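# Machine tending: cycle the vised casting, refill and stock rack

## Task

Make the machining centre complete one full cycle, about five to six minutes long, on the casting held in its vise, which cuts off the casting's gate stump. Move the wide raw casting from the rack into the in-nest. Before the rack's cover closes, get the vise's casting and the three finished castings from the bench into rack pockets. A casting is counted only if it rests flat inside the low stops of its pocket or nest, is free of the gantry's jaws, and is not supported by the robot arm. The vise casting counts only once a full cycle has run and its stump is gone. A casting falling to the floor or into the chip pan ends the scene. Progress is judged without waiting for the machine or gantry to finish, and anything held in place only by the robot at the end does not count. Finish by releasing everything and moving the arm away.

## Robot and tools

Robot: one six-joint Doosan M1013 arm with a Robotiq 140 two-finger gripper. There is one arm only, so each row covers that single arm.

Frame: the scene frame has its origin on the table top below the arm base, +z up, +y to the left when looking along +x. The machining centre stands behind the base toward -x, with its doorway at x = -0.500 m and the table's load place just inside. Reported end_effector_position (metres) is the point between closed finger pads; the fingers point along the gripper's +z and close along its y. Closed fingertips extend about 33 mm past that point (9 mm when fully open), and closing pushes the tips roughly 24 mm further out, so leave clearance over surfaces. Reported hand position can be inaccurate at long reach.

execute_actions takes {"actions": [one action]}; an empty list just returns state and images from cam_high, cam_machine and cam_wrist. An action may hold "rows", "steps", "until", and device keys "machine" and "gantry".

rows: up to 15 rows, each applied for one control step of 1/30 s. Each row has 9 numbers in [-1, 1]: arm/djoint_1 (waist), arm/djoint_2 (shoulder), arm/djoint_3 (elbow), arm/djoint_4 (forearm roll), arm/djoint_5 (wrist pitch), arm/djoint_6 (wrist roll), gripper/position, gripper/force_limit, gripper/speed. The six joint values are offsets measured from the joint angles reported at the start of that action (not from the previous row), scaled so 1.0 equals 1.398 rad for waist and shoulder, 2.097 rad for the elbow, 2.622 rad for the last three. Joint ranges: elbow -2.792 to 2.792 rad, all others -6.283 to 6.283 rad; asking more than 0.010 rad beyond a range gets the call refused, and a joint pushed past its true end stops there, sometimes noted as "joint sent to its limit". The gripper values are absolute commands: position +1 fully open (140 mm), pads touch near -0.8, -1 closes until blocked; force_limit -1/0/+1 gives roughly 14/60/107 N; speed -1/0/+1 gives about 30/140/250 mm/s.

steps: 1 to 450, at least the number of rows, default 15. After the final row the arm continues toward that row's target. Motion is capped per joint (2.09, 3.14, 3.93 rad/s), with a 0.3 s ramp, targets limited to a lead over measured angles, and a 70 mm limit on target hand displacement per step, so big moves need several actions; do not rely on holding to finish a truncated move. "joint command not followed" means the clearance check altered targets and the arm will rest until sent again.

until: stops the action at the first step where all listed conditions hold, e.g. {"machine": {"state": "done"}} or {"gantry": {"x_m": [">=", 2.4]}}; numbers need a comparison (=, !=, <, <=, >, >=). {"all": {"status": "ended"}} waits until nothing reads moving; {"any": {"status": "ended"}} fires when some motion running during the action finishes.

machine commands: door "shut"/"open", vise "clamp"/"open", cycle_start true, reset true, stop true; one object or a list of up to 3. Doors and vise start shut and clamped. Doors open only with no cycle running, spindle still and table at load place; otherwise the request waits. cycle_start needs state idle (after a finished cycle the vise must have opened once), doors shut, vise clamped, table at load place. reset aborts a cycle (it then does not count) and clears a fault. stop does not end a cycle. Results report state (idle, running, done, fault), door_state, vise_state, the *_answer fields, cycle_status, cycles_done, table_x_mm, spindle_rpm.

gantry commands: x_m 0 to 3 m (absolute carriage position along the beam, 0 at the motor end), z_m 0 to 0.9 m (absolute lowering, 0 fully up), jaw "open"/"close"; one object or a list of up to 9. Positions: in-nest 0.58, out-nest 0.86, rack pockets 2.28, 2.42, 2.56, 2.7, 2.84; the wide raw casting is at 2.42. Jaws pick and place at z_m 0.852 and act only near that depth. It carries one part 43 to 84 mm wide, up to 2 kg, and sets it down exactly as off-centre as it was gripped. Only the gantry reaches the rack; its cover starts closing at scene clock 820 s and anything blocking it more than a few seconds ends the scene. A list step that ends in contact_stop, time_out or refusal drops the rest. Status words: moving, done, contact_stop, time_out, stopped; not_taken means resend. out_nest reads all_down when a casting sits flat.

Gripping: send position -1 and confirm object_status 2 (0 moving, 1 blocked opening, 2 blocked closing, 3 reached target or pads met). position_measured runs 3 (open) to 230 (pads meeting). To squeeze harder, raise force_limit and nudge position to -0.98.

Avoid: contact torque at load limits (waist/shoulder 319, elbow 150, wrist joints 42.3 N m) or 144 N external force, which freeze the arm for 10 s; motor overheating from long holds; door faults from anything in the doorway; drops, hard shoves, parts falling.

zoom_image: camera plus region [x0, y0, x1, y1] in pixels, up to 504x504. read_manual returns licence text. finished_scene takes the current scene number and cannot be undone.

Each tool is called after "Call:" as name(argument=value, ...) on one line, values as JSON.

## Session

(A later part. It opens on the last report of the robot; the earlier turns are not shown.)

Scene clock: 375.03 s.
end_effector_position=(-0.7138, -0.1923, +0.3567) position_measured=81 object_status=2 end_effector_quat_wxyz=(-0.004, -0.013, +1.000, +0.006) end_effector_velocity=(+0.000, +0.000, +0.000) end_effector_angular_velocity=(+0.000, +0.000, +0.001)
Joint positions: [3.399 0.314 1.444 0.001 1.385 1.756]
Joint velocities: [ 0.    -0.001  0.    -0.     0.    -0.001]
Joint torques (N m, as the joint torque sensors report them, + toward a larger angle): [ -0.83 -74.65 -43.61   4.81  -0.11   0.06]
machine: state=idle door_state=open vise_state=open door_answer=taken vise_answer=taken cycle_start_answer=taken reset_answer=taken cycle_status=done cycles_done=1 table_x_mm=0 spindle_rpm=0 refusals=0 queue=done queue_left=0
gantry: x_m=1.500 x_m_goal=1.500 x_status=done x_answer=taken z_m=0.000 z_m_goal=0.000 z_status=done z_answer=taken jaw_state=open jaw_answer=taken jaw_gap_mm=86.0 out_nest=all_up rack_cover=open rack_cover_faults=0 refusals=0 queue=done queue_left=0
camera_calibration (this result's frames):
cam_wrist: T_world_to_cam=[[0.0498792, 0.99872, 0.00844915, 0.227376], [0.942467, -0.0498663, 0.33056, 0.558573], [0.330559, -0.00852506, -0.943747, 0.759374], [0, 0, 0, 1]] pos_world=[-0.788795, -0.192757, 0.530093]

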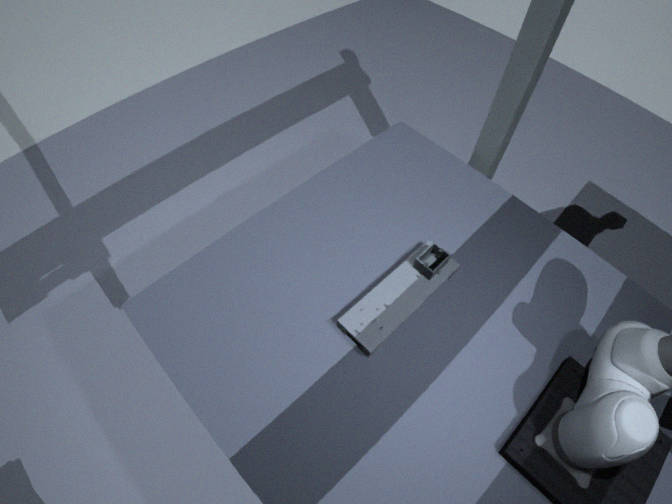

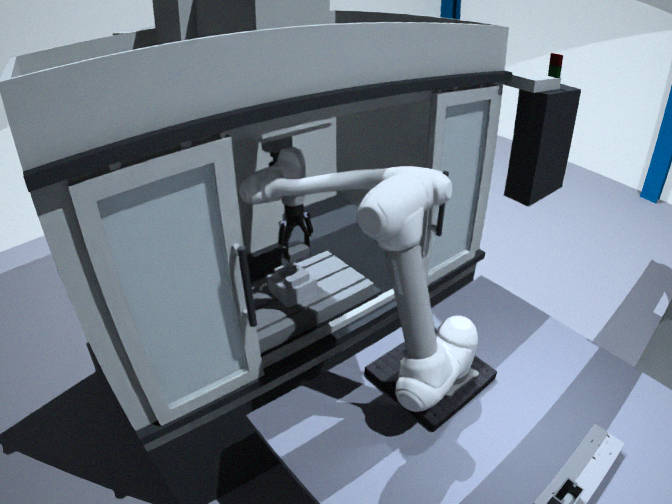

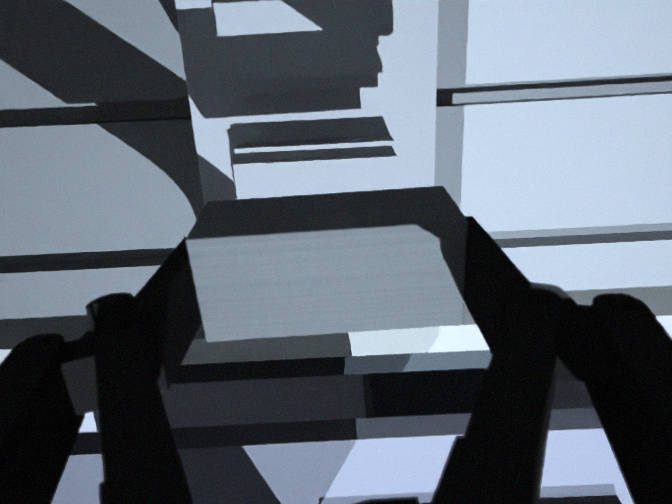

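Call:
execute_actions(actions=[{"rows":[[0,-0.338,0.245,0,-0.003,0,-1,0.3,0]],"steps":45}])

Call:
execute_actions(actions=[{"rows":[[-1,0,0,0,0,-0.3,-1,0.3,0]],"steps":60}])

Call:
execute_actions(actions=[{"rows":[[-0.9,0,0,0,0,-0.6,-1,0.3,0]],"steps":60}])

Call:
execute_actions(actions=[{"rows":[[-0.375,0.2,-0.072,0,-0.08,-0.314,-1,0.3,0]],"steps":45}])

Scene clock: 384.37 s.
end_effector_position=(-0.4153, -0.1286, +0.3547) position_measured=81 object_status=2 end_effector_quat_wxyz=(+0.012, -0.013, +1.000, +0.009) end_effector_velocity=(-0.000, -0.000, +0.000) end_effector_angular_velocity=(-0.000, +0.001, +0.000)
Joint positions: [ 3.399 -0.158  1.957  0.001  1.377  1.756]
Joint velocities: [ 0.    -0.001 -0.     0.    -0.     0.   ]
Joint torques (N m, as the joint torque sensors report them, + toward a larger angle): [ -1.09 -24.41 -42.22   4.43   0.52  -0.26]
machine: state=idle door_state=open vise_state=open door_answer=taken vise_answer=taken cycle_start_answer=taken reset_answer=taken cycle_status=done cycles_done=1 table_x_mm=0 spindle_rpm=0 refusals=0 queue=done queue_left=0
gantry: x_m=1.500 x_m_goal=1.500 x_status=done x_answer=taken z_m=0.000 z_m_goal=0.000 z_status=done z_answer=taken jaw_state=open jaw_answer=taken jaw_gap_mm=86.0 out_nest=all_up rack_cover=open rack_cover_faults=0 refusals=0 queue=done queue_left=0
camera_calibration (this result's frames):
cam_wrist: T_world_to_cam=[[0.0499096, 0.998608, 0.0170412, 0.145822], [0.93116, -0.0526953, 0.360784, 0.265282], [0.36118, -0.00213849, -0.932494, 0.668924], [0, 0, 0, 1]] pos_world=[-0.4959, -0.130209, 0.525573]

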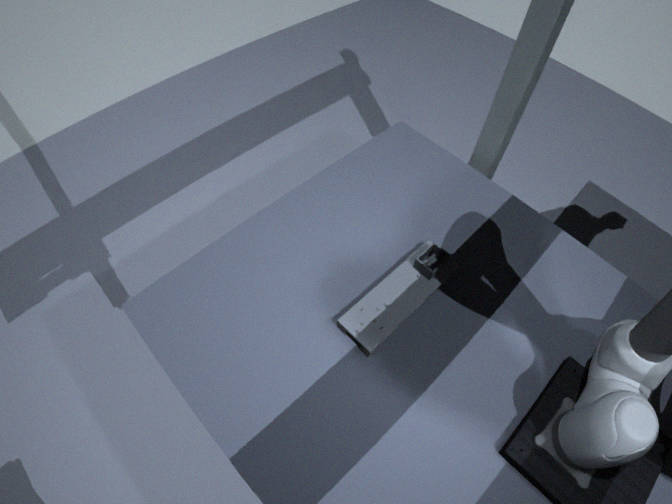

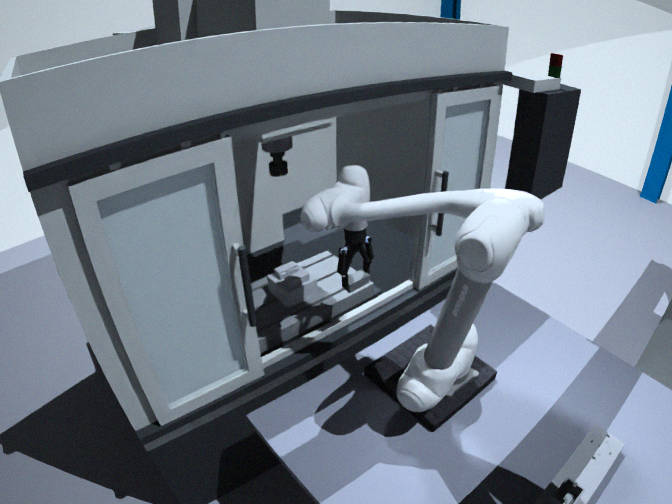

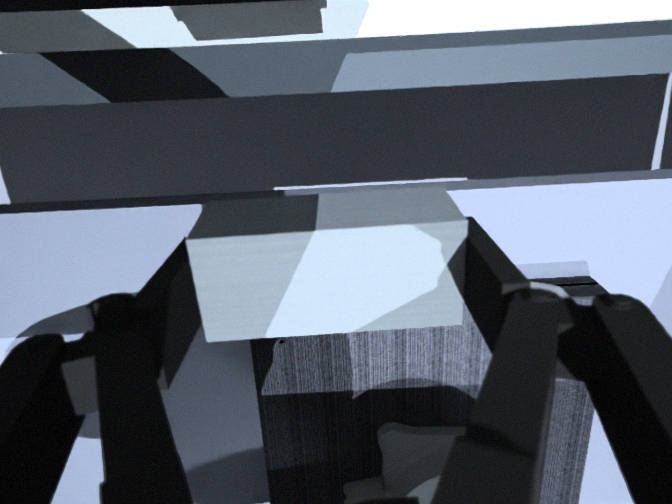

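Scene clock: 386.37 s.
end_effector_position=(-0.1916, +0.3868, +0.3589) position_measured=81 object_status=2 end_effector_quat_wxyz=(+0.004, +0.289, +0.957, -0.009) end_effector_velocity=(+0.000, -0.000, +0.001) end_effector_angular_velocity=(+0.001, +0.001, +0.000)
Joint positions: [ 2.001 -0.158  1.957  0.001  1.377  0.969]
Joint velocities: [-0.    -0.001 -0.     0.     0.    -0.   ]
Joint torques (N m, as the joint torque sensors report them, + toward a larger angle): [  0.65 -24.89 -40.96   4.39   0.02  -0.26]
machine: state=idle door_state=open vise_state=open door_answer=taken vise_answer=taken cycle_start_answer=taken reset_answer=taken cycle_status=done cycles_done=1 table_x_mm=0 spindle_rpm=0 refusals=0 queue=done queue_left=0
gantry: x_m=1.500 x_m_goal=1.500 x_status=done x_answer=taken z_m=0.000 z_m_goal=0.000 z_status=done z_answer=taken jaw_state=open jaw_answer=taken jaw_gap_mm=86.0 out_nest=all_up rack_cover=open rack_cover_faults=0 refusals=0 queue=done queue_left=0
camera_calibration (this result's frames):
cam_wrist: T_world_to_cam=[[0.614263, 0.788907, -0.0175142, -0.178421], [0.742152, -0.570031, 0.352527, 0.249552], [0.268128, -0.229543, -0.935638, 0.664427], [0, 0, 0, 1]] pos_world=[-0.253759, 0.435524, 0.530564]

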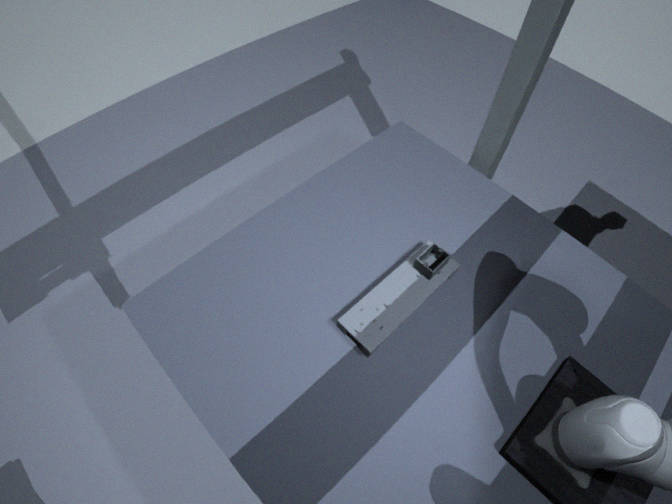

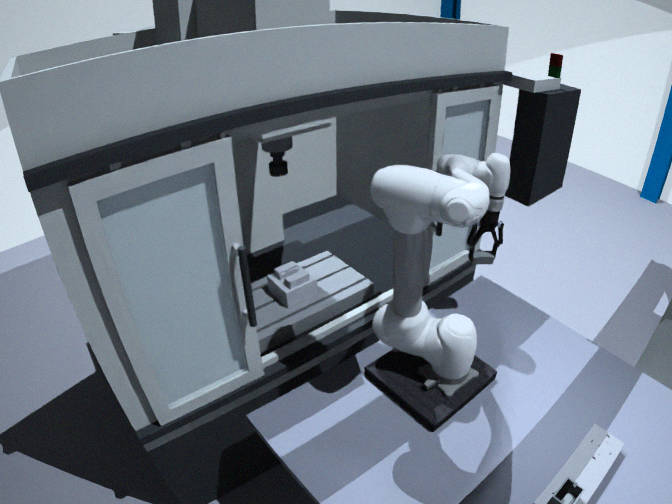

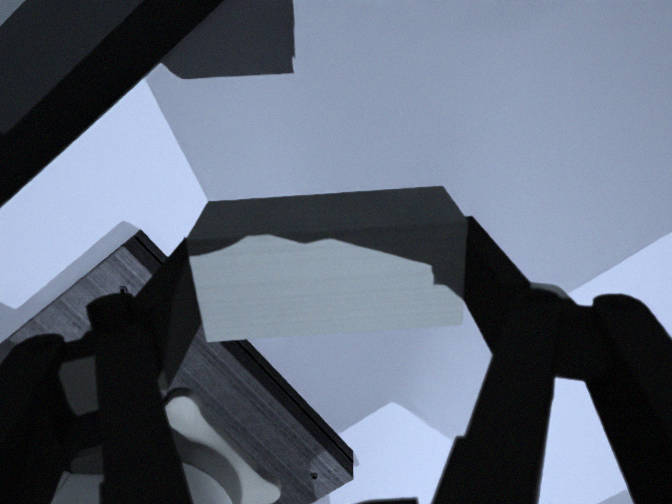

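Scene clock: 388.37 s.
end_effector_position=(+0.3150, +0.3016, +0.3528) position_measured=81 object_status=2 end_effector_quat_wxyz=(-0.018, +0.135, +0.991, -0.007) end_effector_velocity=(+0.000, +0.000, -0.000) end_effector_angular_velocity=(-0.001, +0.001, +0.001)
Joint positions: [ 0.743 -0.158  1.957  0.001  1.377 -0.604]
Joint velocities: [ 0.     0.001 -0.    -0.    -0.    -0.   ]
Joint torques (N m, as the joint torque sensors report them, + toward a larger angle): [  0.84 -24.94 -41.54   4.67   0.44   0.15]
machine: state=idle door_state=open vise_state=open door_answer=taken vise_answer=taken cycle_start_answer=taken reset_answer=taken cycle_status=done cycles_done=1 table_x_mm=0 spindle_rpm=0 refusals=0 queue=done queue_left=0
gantry: x_m=1.500 x_m_goal=1.500 x_status=done x_answer=taken z_m=0.000 z_m_goal=0.000 z_status=done z_answer=taken jaw_state=open jaw_answer=taken jaw_gap_mm=86.0 out_nest=all_up rack_cover=open rack_cover_faults=0 refusals=0 queue=done queue_left=0
camera_calibration (this result's frames):
cam_wrist: T_world_to_cam=[[0.339219, 0.940383, -0.0247087, -0.378988], [0.897135, -0.315494, 0.309213, -0.283149], [0.282983, -0.127058, -0.950672, 0.473013], [0, 0, 0, 1]] pos_world=[0.248728, 0.327162, 0.527869]

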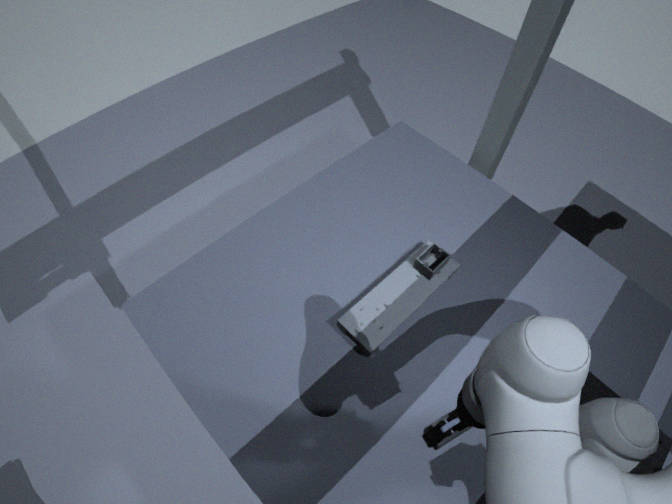

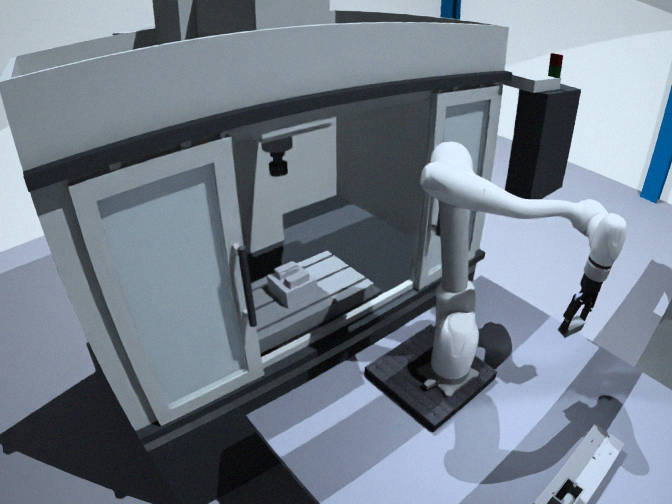

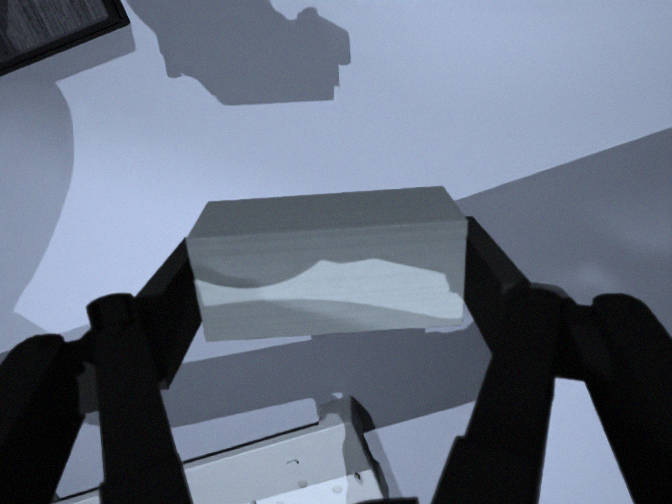

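Scene clock: 389.87 s.
end_effector_position=(+0.6017, +0.1357, +0.2824) position_measured=81 object_status=2 end_effector_quat_wxyz=(+0.018, -0.013, +1.000, +0.010) end_effector_velocity=(+0.000, -0.000, +0.000) end_effector_angular_velocity=(+0.001, -0.001, -0.001)
Joint positions: [ 0.218  0.121  1.806  0.001  1.168 -1.427]
Joint velocities: [-0.001 -0.001  0.     0.001 -0.    -0.   ]
Joint torques (N m, as the joint torque sensors report them, + toward a larger angle): [  3.41 -56.41 -41.69   4.1    0.06   0.08]
machine: state=idle door_state=open vise_state=open door_answer=taken vise_answer=taken cycle_start_answer=taken reset_answer=taken cycle_status=done cycles_done=1 table_x_mm=0 spindle_rpm=0 refusals=0 queue=done queue_left=0
gantry: x_m=1.500 x_m_goal=1.500 x_status=done x_answer=taken z_m=0.000 z_m_goal=0.000 z_status=done z_answer=taken jaw_state=open jaw_answer=taken jaw_gap_mm=86.0 out_nest=all_up rack_cover=open rack_cover_faults=0 refusals=0 queue=done queue_left=0
camera_calibration (this result's frames):
cam_wrist: T_world_to_cam=[[0.0481748, 0.998654, 0.0192307, -0.167232], [0.927006, -0.0518712, 0.371442, -0.642256], [0.371939, -0.0000671598, -0.928257, 0.2268], [0, 0, 0, 1]] pos_world=[0.519076, 0.133707, 0.452305]

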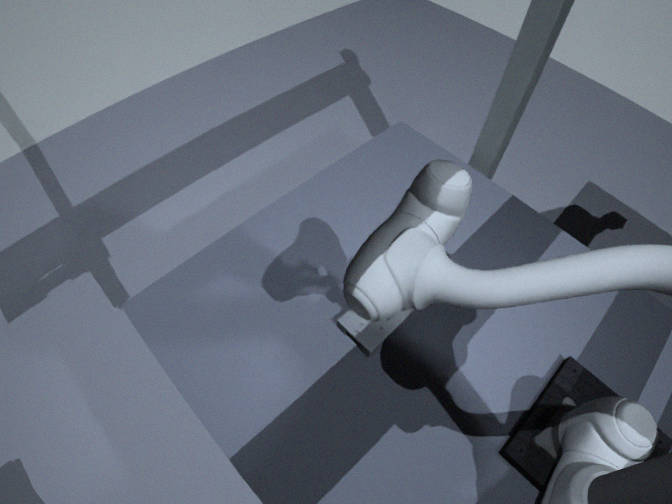

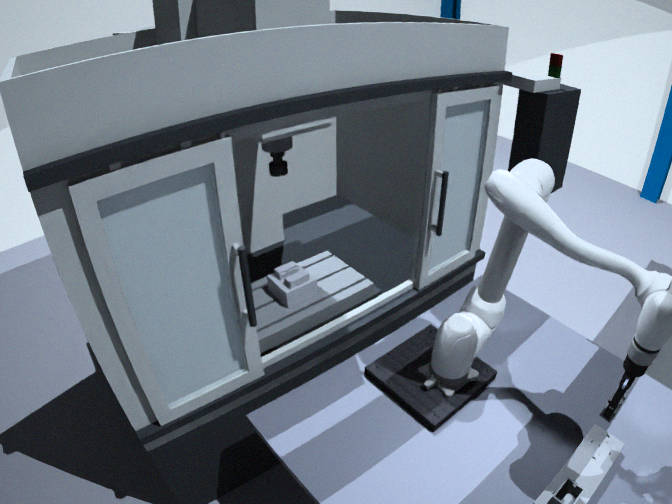

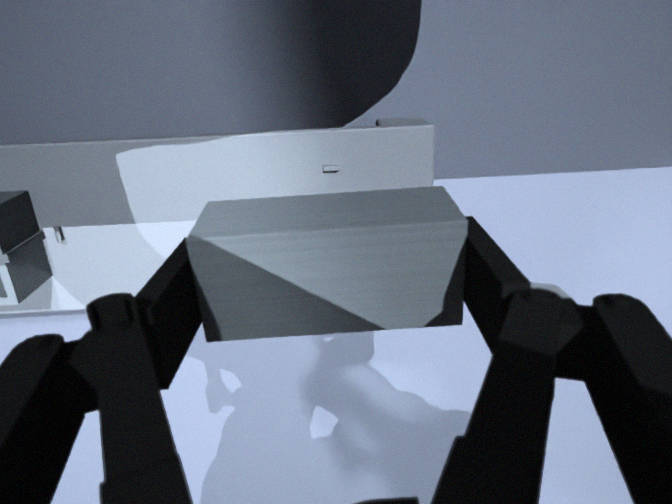

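Call:
execute_actions(actions=[{"rows":[[0,0.132,0,0,-0.052,0,-1,0.3,0]],"steps":35}])

Call:
execute_actions(actions=[{"rows":[[0,0.037,0.023,0,-0.039,0,-1,0.3,-1]],"steps":30}])

Call:
execute_actions(actions=[{"rows":[[0,0,0,0,0,0,0.9,0.3,0]],"steps":30}])

Scene clock: 405.77 s.
end_effector_position=(+0.6507, +0.1458, +0.1647) position_measured=81 object_status=2 end_effector_quat_wxyz=(-0.006, -0.013, +1.000, +0.006) end_effector_velocity=(-0.000, +0.000, +0.000) end_effector_angular_velocity=(+0.000, -0.001, +0.001)
Joint positions: [ 0.218  0.306  1.806  0.001  1.031 -1.427]
Joint velocities: [ 0.001 -0.001  0.     0.    -0.    -0.   ]
Joint torques (N m, as the joint torque sensors report them, + toward a larger angle): [  3.34 -70.5  -36.37   3.98  -0.18   0.38]
machine: state=idle door_state=open vise_state=open door_answer=taken vise_answer=taken cycle_start_answer=taken reset_answer=taken cycle_status=done cycles_done=1 table_x_mm=0 spindle_rpm=0 refusals=0 queue=done queue_left=0
gantry: x_m=1.500 x_m_goal=1.500 x_status=done x_answer=taken z_m=0.000 z_m_goal=0.000 z_status=done z_answer=taken jaw_state=open jaw_answer=taken jaw_gap_mm=86.0 out_nest=all_up rack_cover=open rack_cover_faults=0 refusals=0 queue=done queue_left=0
camera_calibration (this result's frames):
cam_wrist: T_world_to_cam=[[0.0482456, 0.998798, 0.00870919, -0.175766], [0.943645, -0.0484363, 0.327397, -0.647487], [0.327425, -0.00757706, -0.944847, 0.132069], [0, 0, 0, 1]] pos_world=[0.576235, 0.145194, 0.338301]

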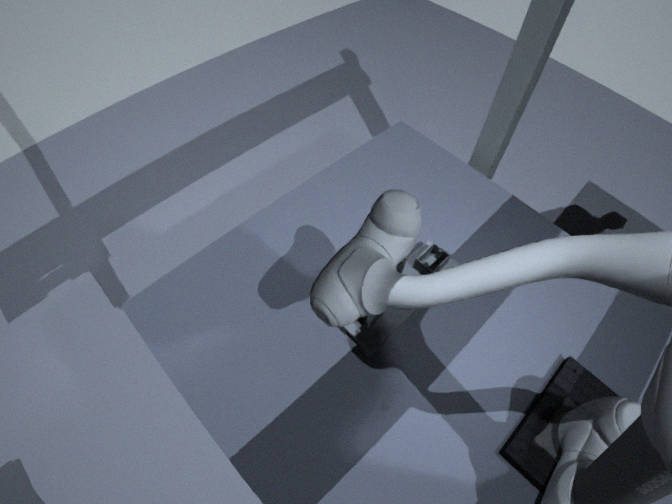

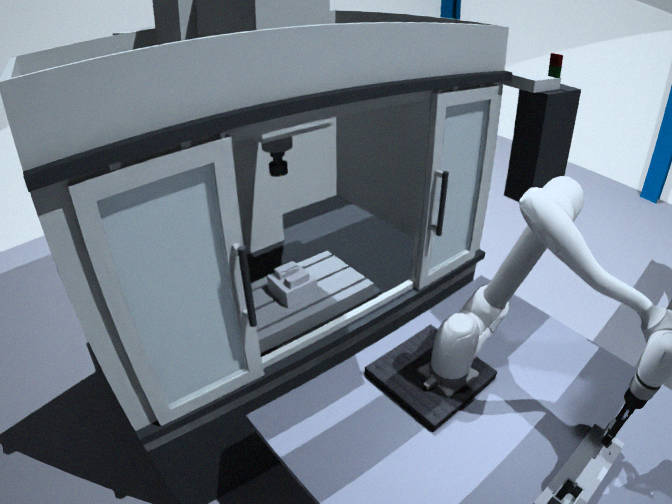

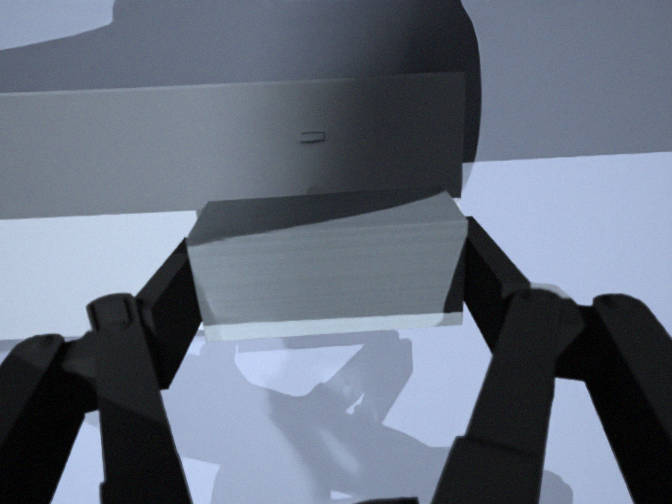

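Scene clock: 406.77 s.
end_effector_position=(+0.6500, +0.1465, +0.1078) position_measured=81 object_status=2 end_effector_quat_wxyz=(-0.005, -0.013, +1.000, +0.007) end_effector_velocity=(-0.000, +0.000, +0.000) end_effector_angular_velocity=(+0.000, -0.000, +0.001)
Joint positions: [ 0.218  0.357  1.855  0.001  0.929 -1.427]
Joint velocities: [ 0.001 -0.001  0.     0.     0.    -0.   ]
Joint torques (N m, as the joint torque sensors report them, + toward a larger angle): [  2.04 -72.8  -34.02   3.9    0.25   0.17]
machine: state=idle door_state=open vise_state=open door_answer=taken vise_answer=taken cycle_start_answer=taken reset_answer=taken cycle_status=done cycles_done=1 table_x_mm=0 spindle_rpm=0 refusals=0 queue=done queue_left=0
gantry: x_m=1.500 x_m_goal=1.500 x_status=done x_answer=taken z_m=0.000 z_m_goal=0.000 z_status=done z_answer=taken jaw_state=open jaw_answer=taken jaw_gap_mm=86.0 out_nest=all_up rack_cover=open rack_cover_faults=0 refusals=0 queue=done queue_left=0
camera_calibration (this result's frames):
cam_wrist: T_world_to_cam=[[0.0483227, 0.998789, 0.00920238, -0.176045], [0.942905, -0.0486547, 0.329489, -0.627973], [0.329538, -0.00724481, -0.944115, 0.0771054], [0, 0, 0, 1]] pos_world=[0.575217, 0.145837, 0.281327]

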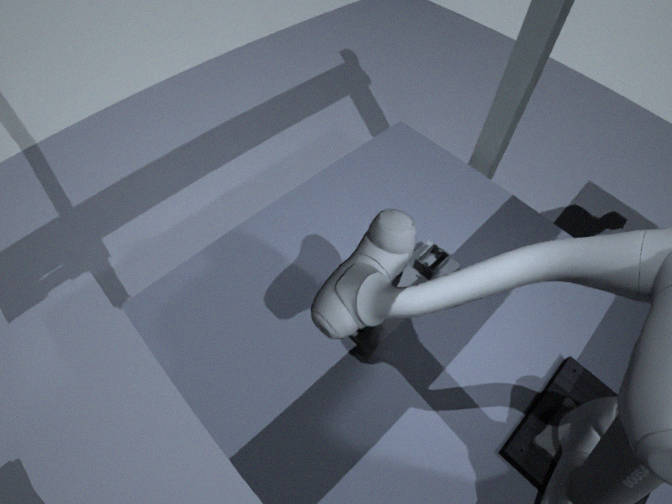

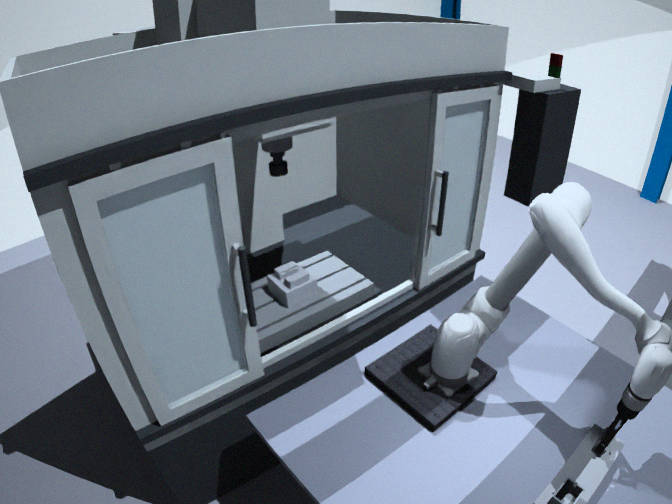

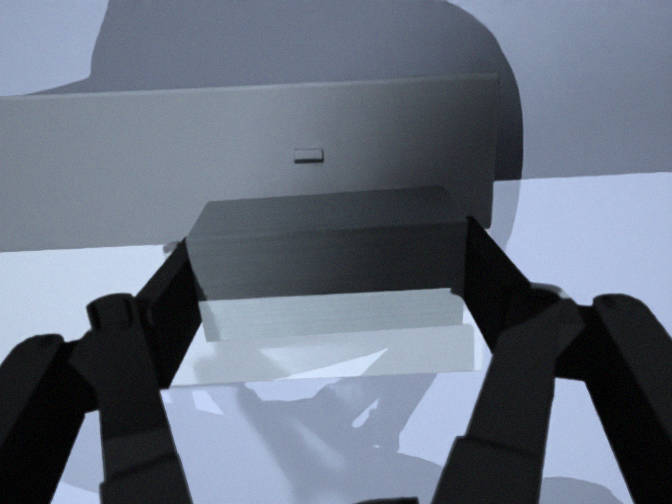

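Scene clock: 407.77 s.
end_effector_position=(+0.6501, +0.1466, +0.1079) position_measured=16 object_status=3 end_effector_quat_wxyz=(-0.005, -0.013, +1.000, +0.007) end_effector_velocity=(+0.000, +0.000, -0.001) end_effector_angular_velocity=(+0.000, +0.001, +0.000)
Joint positions: [ 0.218  0.357  1.855  0.001  0.929 -1.427]
Joint velocities: [-0.     0.001 -0.     0.    -0.    -0.001]
Joint torques (N m, as the joint torque sensors report them, + toward a larger angle): [  2.82 -69.84 -32.76   3.85   0.25   0.67]
machine: state=idle door_state=open vise_state=open door_answer=taken vise_answer=taken cycle_start_answer=taken reset_answer=taken cycle_status=done cycles_done=1 table_x_mm=0 spindle_rpm=0 refusals=0 queue=done queue_left=0
gantry: x_m=1.500 x_m_goal=1.500 x_status=done x_answer=taken z_m=0.000 z_m_goal=0.000 z_status=done z_answer=taken jaw_state=open jaw_answer=taken jaw_gap_mm=86.0 out_nest=all_down rack_cover=open rack_cover_faults=0 refusals=0 queue=done queue_left=0
camera_calibration (this result's frames):
cam_wrist: T_world_to_cam=[[0.048325, 0.998789, 0.00923155, -0.176062], [0.942861, -0.0486656, 0.329613, -0.628036], [0.329663, -0.00722447, -0.944071, 0.0770611], [0, 0, 0, 1]] pos_world=[0.575255, 0.145841, 0.281385]

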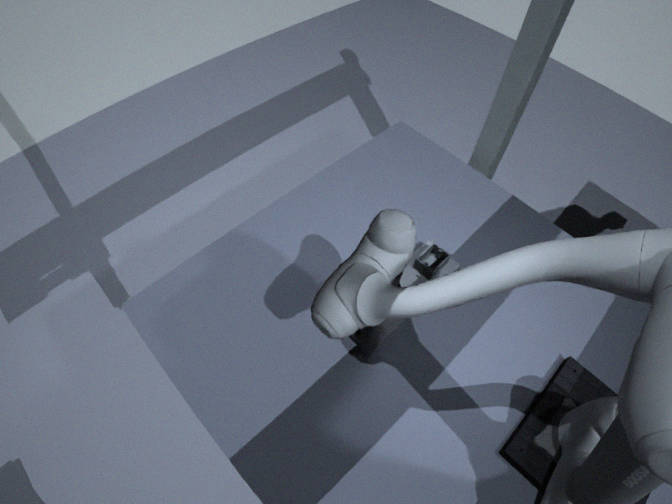

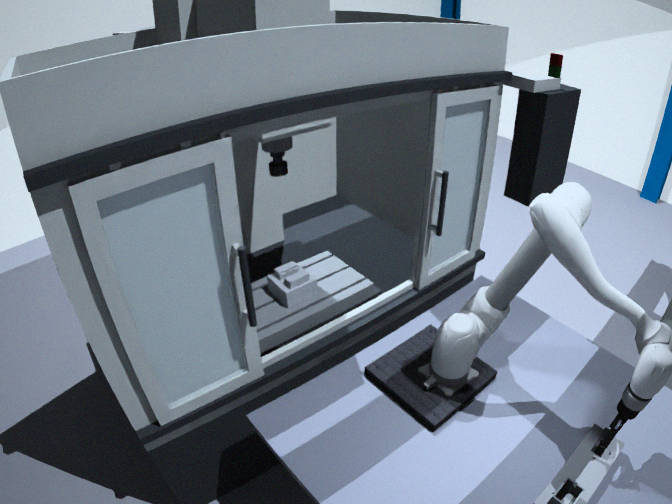

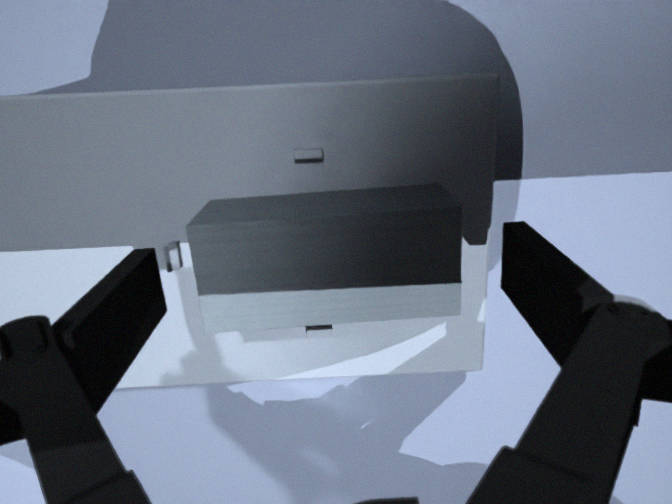

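Call:
execute_actions(actions=[{"rows":[[0,-0.17,0,0,0.09,0,0.9,0,0]],"steps":25}])

Call:
execute_actions(actions=[{"rows":[[1,-0.2,0.15,0,0,0,0.9,0,0]],"steps":60}])

Call:
execute_actions(actions=[{"gantry":[{"x_m":0.86},{"z_m":0.852},{"jaw":"close"},{"z_m":0},{"x_m":2.70},{"z_m":0.852},{"jaw":"open"},{"z_m":0},{"x_m":1.5}],"steps":450,"until":{"gantry":{"queue":["!=","running"]}}}])

Scene clock: 413.57 s.
end_effector_position=(+0.5766, +0.1317, +0.2581) position_measured=16 object_status=3 end_effector_quat_wxyz=(-0.004, -0.013, +1.000, +0.007) end_effector_velocity=(+0.000, +0.000, +0.000) end_effector_angular_velocity=(+0.000, -0.001, +0.000)
Joint positions: [ 0.218  0.12   1.854  0.001  1.165 -1.427]
Joint velocities: [-0. -0. -0.  0. -0. -0.]
Joint torques (N m, as the joint torque sensors report them, + toward a larger angle): [  2.68 -45.33 -37.65   4.16  -0.05   0.12]
machine: state=idle door_state=open vise_state=open door_answer=taken vise_answer=taken cycle_start_answer=taken reset_answer=taken cycle_status=done cycles_done=1 table_x_mm=0 spindle_rpm=0 refusals=0 queue=done queue_left=0
gantry: x_m=1.500 x_m_goal=1.500 x_status=done x_answer=taken z_m=0.000 z_m_goal=0.000 z_status=done z_answer=taken jaw_state=open jaw_answer=taken jaw_gap_mm=86.0 out_nest=all_down rack_cover=open rack_cover_faults=0 refusals=0 queue=done queue_left=0
camera_calibration (this result's frames):
cam_wrist: T_world_to_cam=[[0.0482446, 0.998789, 0.0096811, -0.159159], [0.94229, -0.0487262, 0.331232, -0.609063], [0.331303, -0.00685777, -0.9435, 0.241838], [0, 0, 0, 1]] pos_world=[0.501472, 0.130947, 0.431456]

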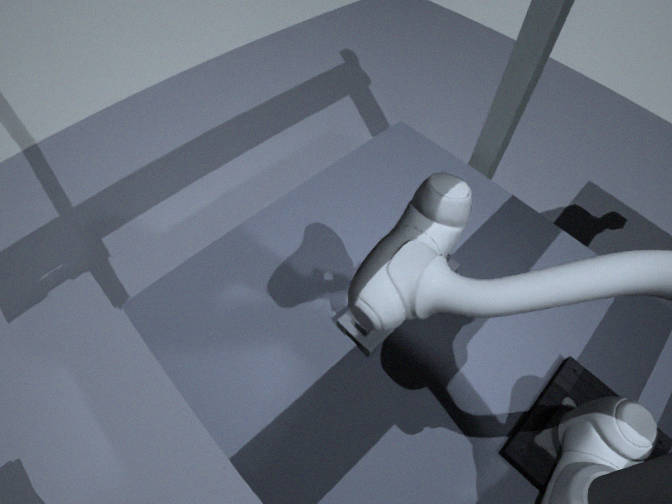

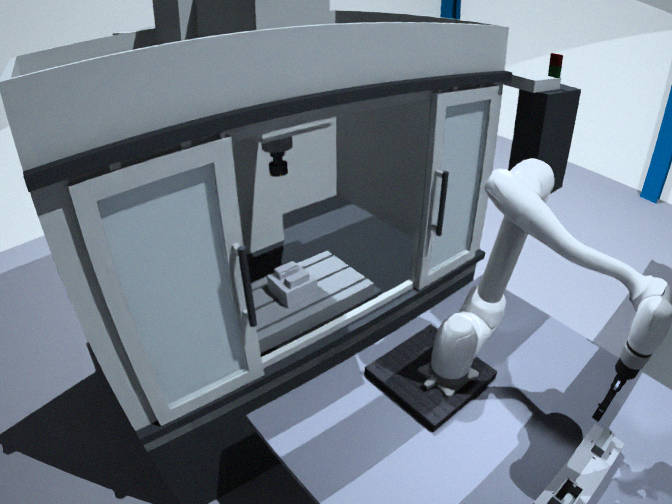

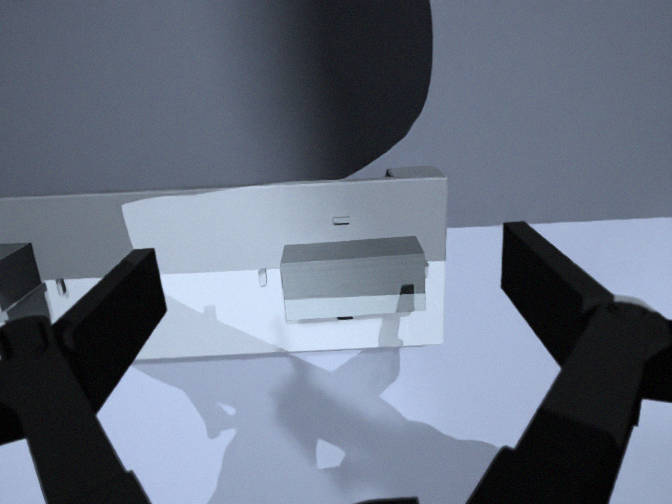

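Scene clock: 415.57 s.
end_effector_position=(-0.0320, +0.3942, +0.2464) position_measured=16 object_status=3 end_effector_quat_wxyz=(-0.011, -0.654, +0.757, -0.004) end_effector_velocity=(-0.000, -0.000, -0.001) end_effector_angular_velocity=(-0.001, -0.000, +0.001)
Joint positions: [ 1.616 -0.16   2.169  0.001  1.165 -1.427]
Joint velocities: [ 0.001  0.001  0.    -0.     0.     0.001]
Joint torques (N m, as the joint torque sensors report them, + toward a larger angle): [ -0.46 -18.29 -36.82   4.21   0.14   0.22]
machine: state=idle door_state=open vise_state=open door_answer=taken vise_answer=taken cycle_start_answer=taken reset_answer=taken cycle_status=done cycles_done=1 table_x_mm=0 spindle_rpm=0 refusals=0 queue=done queue_left=0
gantry: x_m=1.500 x_m_goal=1.500 x_status=done x_answer=taken z_m=0.000 z_m_goal=0.000 z_status=done z_answer=taken jaw_state=open jaw_answer=taken jaw_gap_mm=86.0 out_nest=all_down rack_cover=open rack_cover_faults=0 refusals=0 queue=done queue_left=0
camera_calibration (this result's frames):
cam_wrist: T_world_to_cam=[[-0.975732, 0.218955, 0.00253823, -0.115469], [0.208341, 0.92474, 0.318511, -0.422959], [0.0673923, 0.31131, -0.947916, 0.301437], [0, 0, 0, 1]] pos_world=[-0.0448621, 0.322569, 0.420747]

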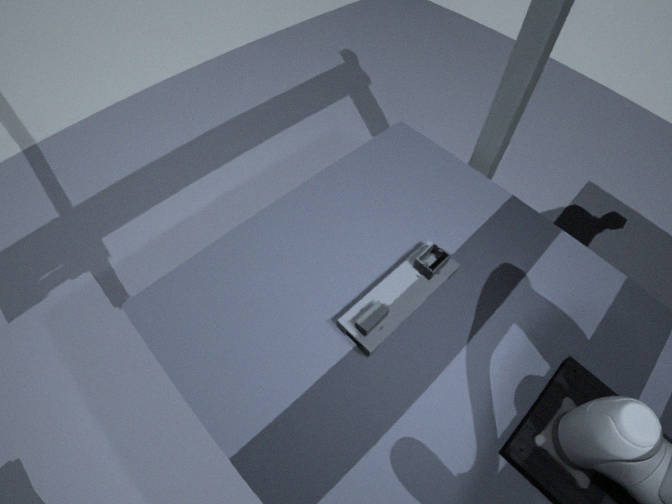

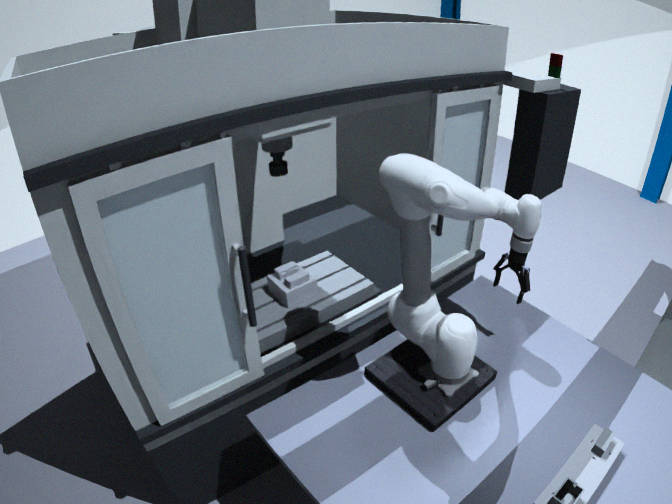

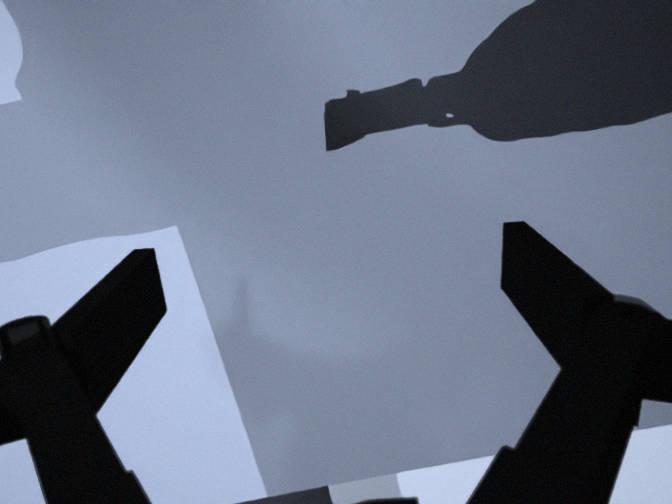

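Scene clock: 427.93 s.
end_effector_position=(-0.0321, +0.3942, +0.2464) position_measured=16 object_status=3 end_effector_quat_wxyz=(-0.011, -0.654, +0.757, -0.004) end_effector_velocity=(+0.000, -0.000, -0.000) end_effector_angular_velocity=(-0.001, -0.000, -0.000)
Joint positions: [ 1.616 -0.16   2.169  0.001  1.165 -1.427]
Joint velocities: [ 0.     0.001  0.    -0.     0.     0.001]
Joint torques (N m, as the joint torque sensors report them, + toward a larger angle): [  2.72 -22.27 -35.81   4.    -0.03   0.18]
machine: state=idle door_state=open vise_state=open door_answer=taken vise_answer=taken cycle_start_answer=taken reset_answer=taken cycle_status=done cycles_done=1 table_x_mm=0 spindle_rpm=0 refusals=0 queue=done queue_left=0
gantry: x_m=1.500 x_m_goal=1.500 x_status=done x_answer=taken z_m=0.000 z_m_goal=0.000 z_status=done z_answer=taken jaw_state=open jaw_answer=taken jaw_gap_mm=86.0 out_nest=all_up rack_cover=open rack_cover_faults=0 refusals=0 queue=done queue_left=0
camera_calibration (this result's frames):
cam_wrist: T_world_to_cam=[[-0.975739, 0.218921, 0.00253647, -0.115468], [0.208308, 0.92475, 0.318505, -0.422953], [0.0673818, 0.311307, -0.947918, 0.301438], [0, 0, 0, 1]] pos_world=[-0.0448736, 0.322565, 0.420744]

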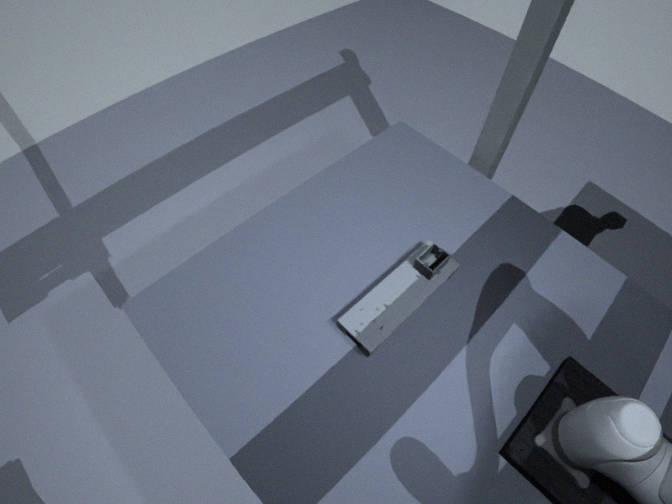

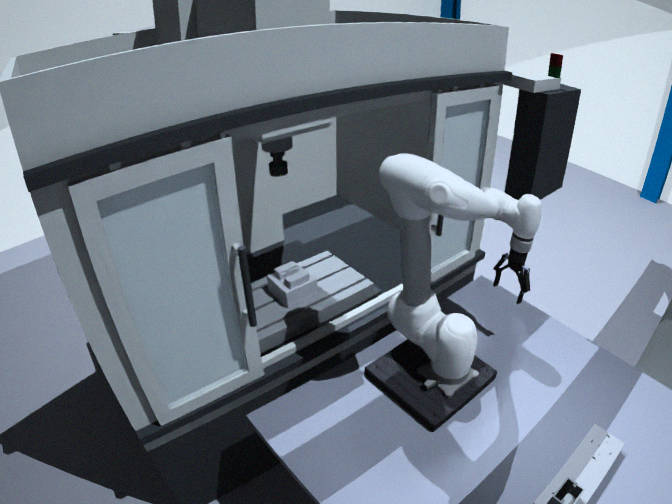

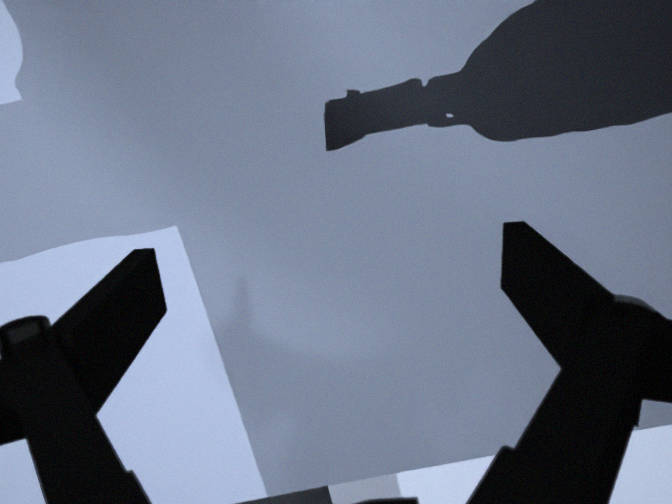

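Call:
finished_scene(scene=2)

The scene is finished: the task was done.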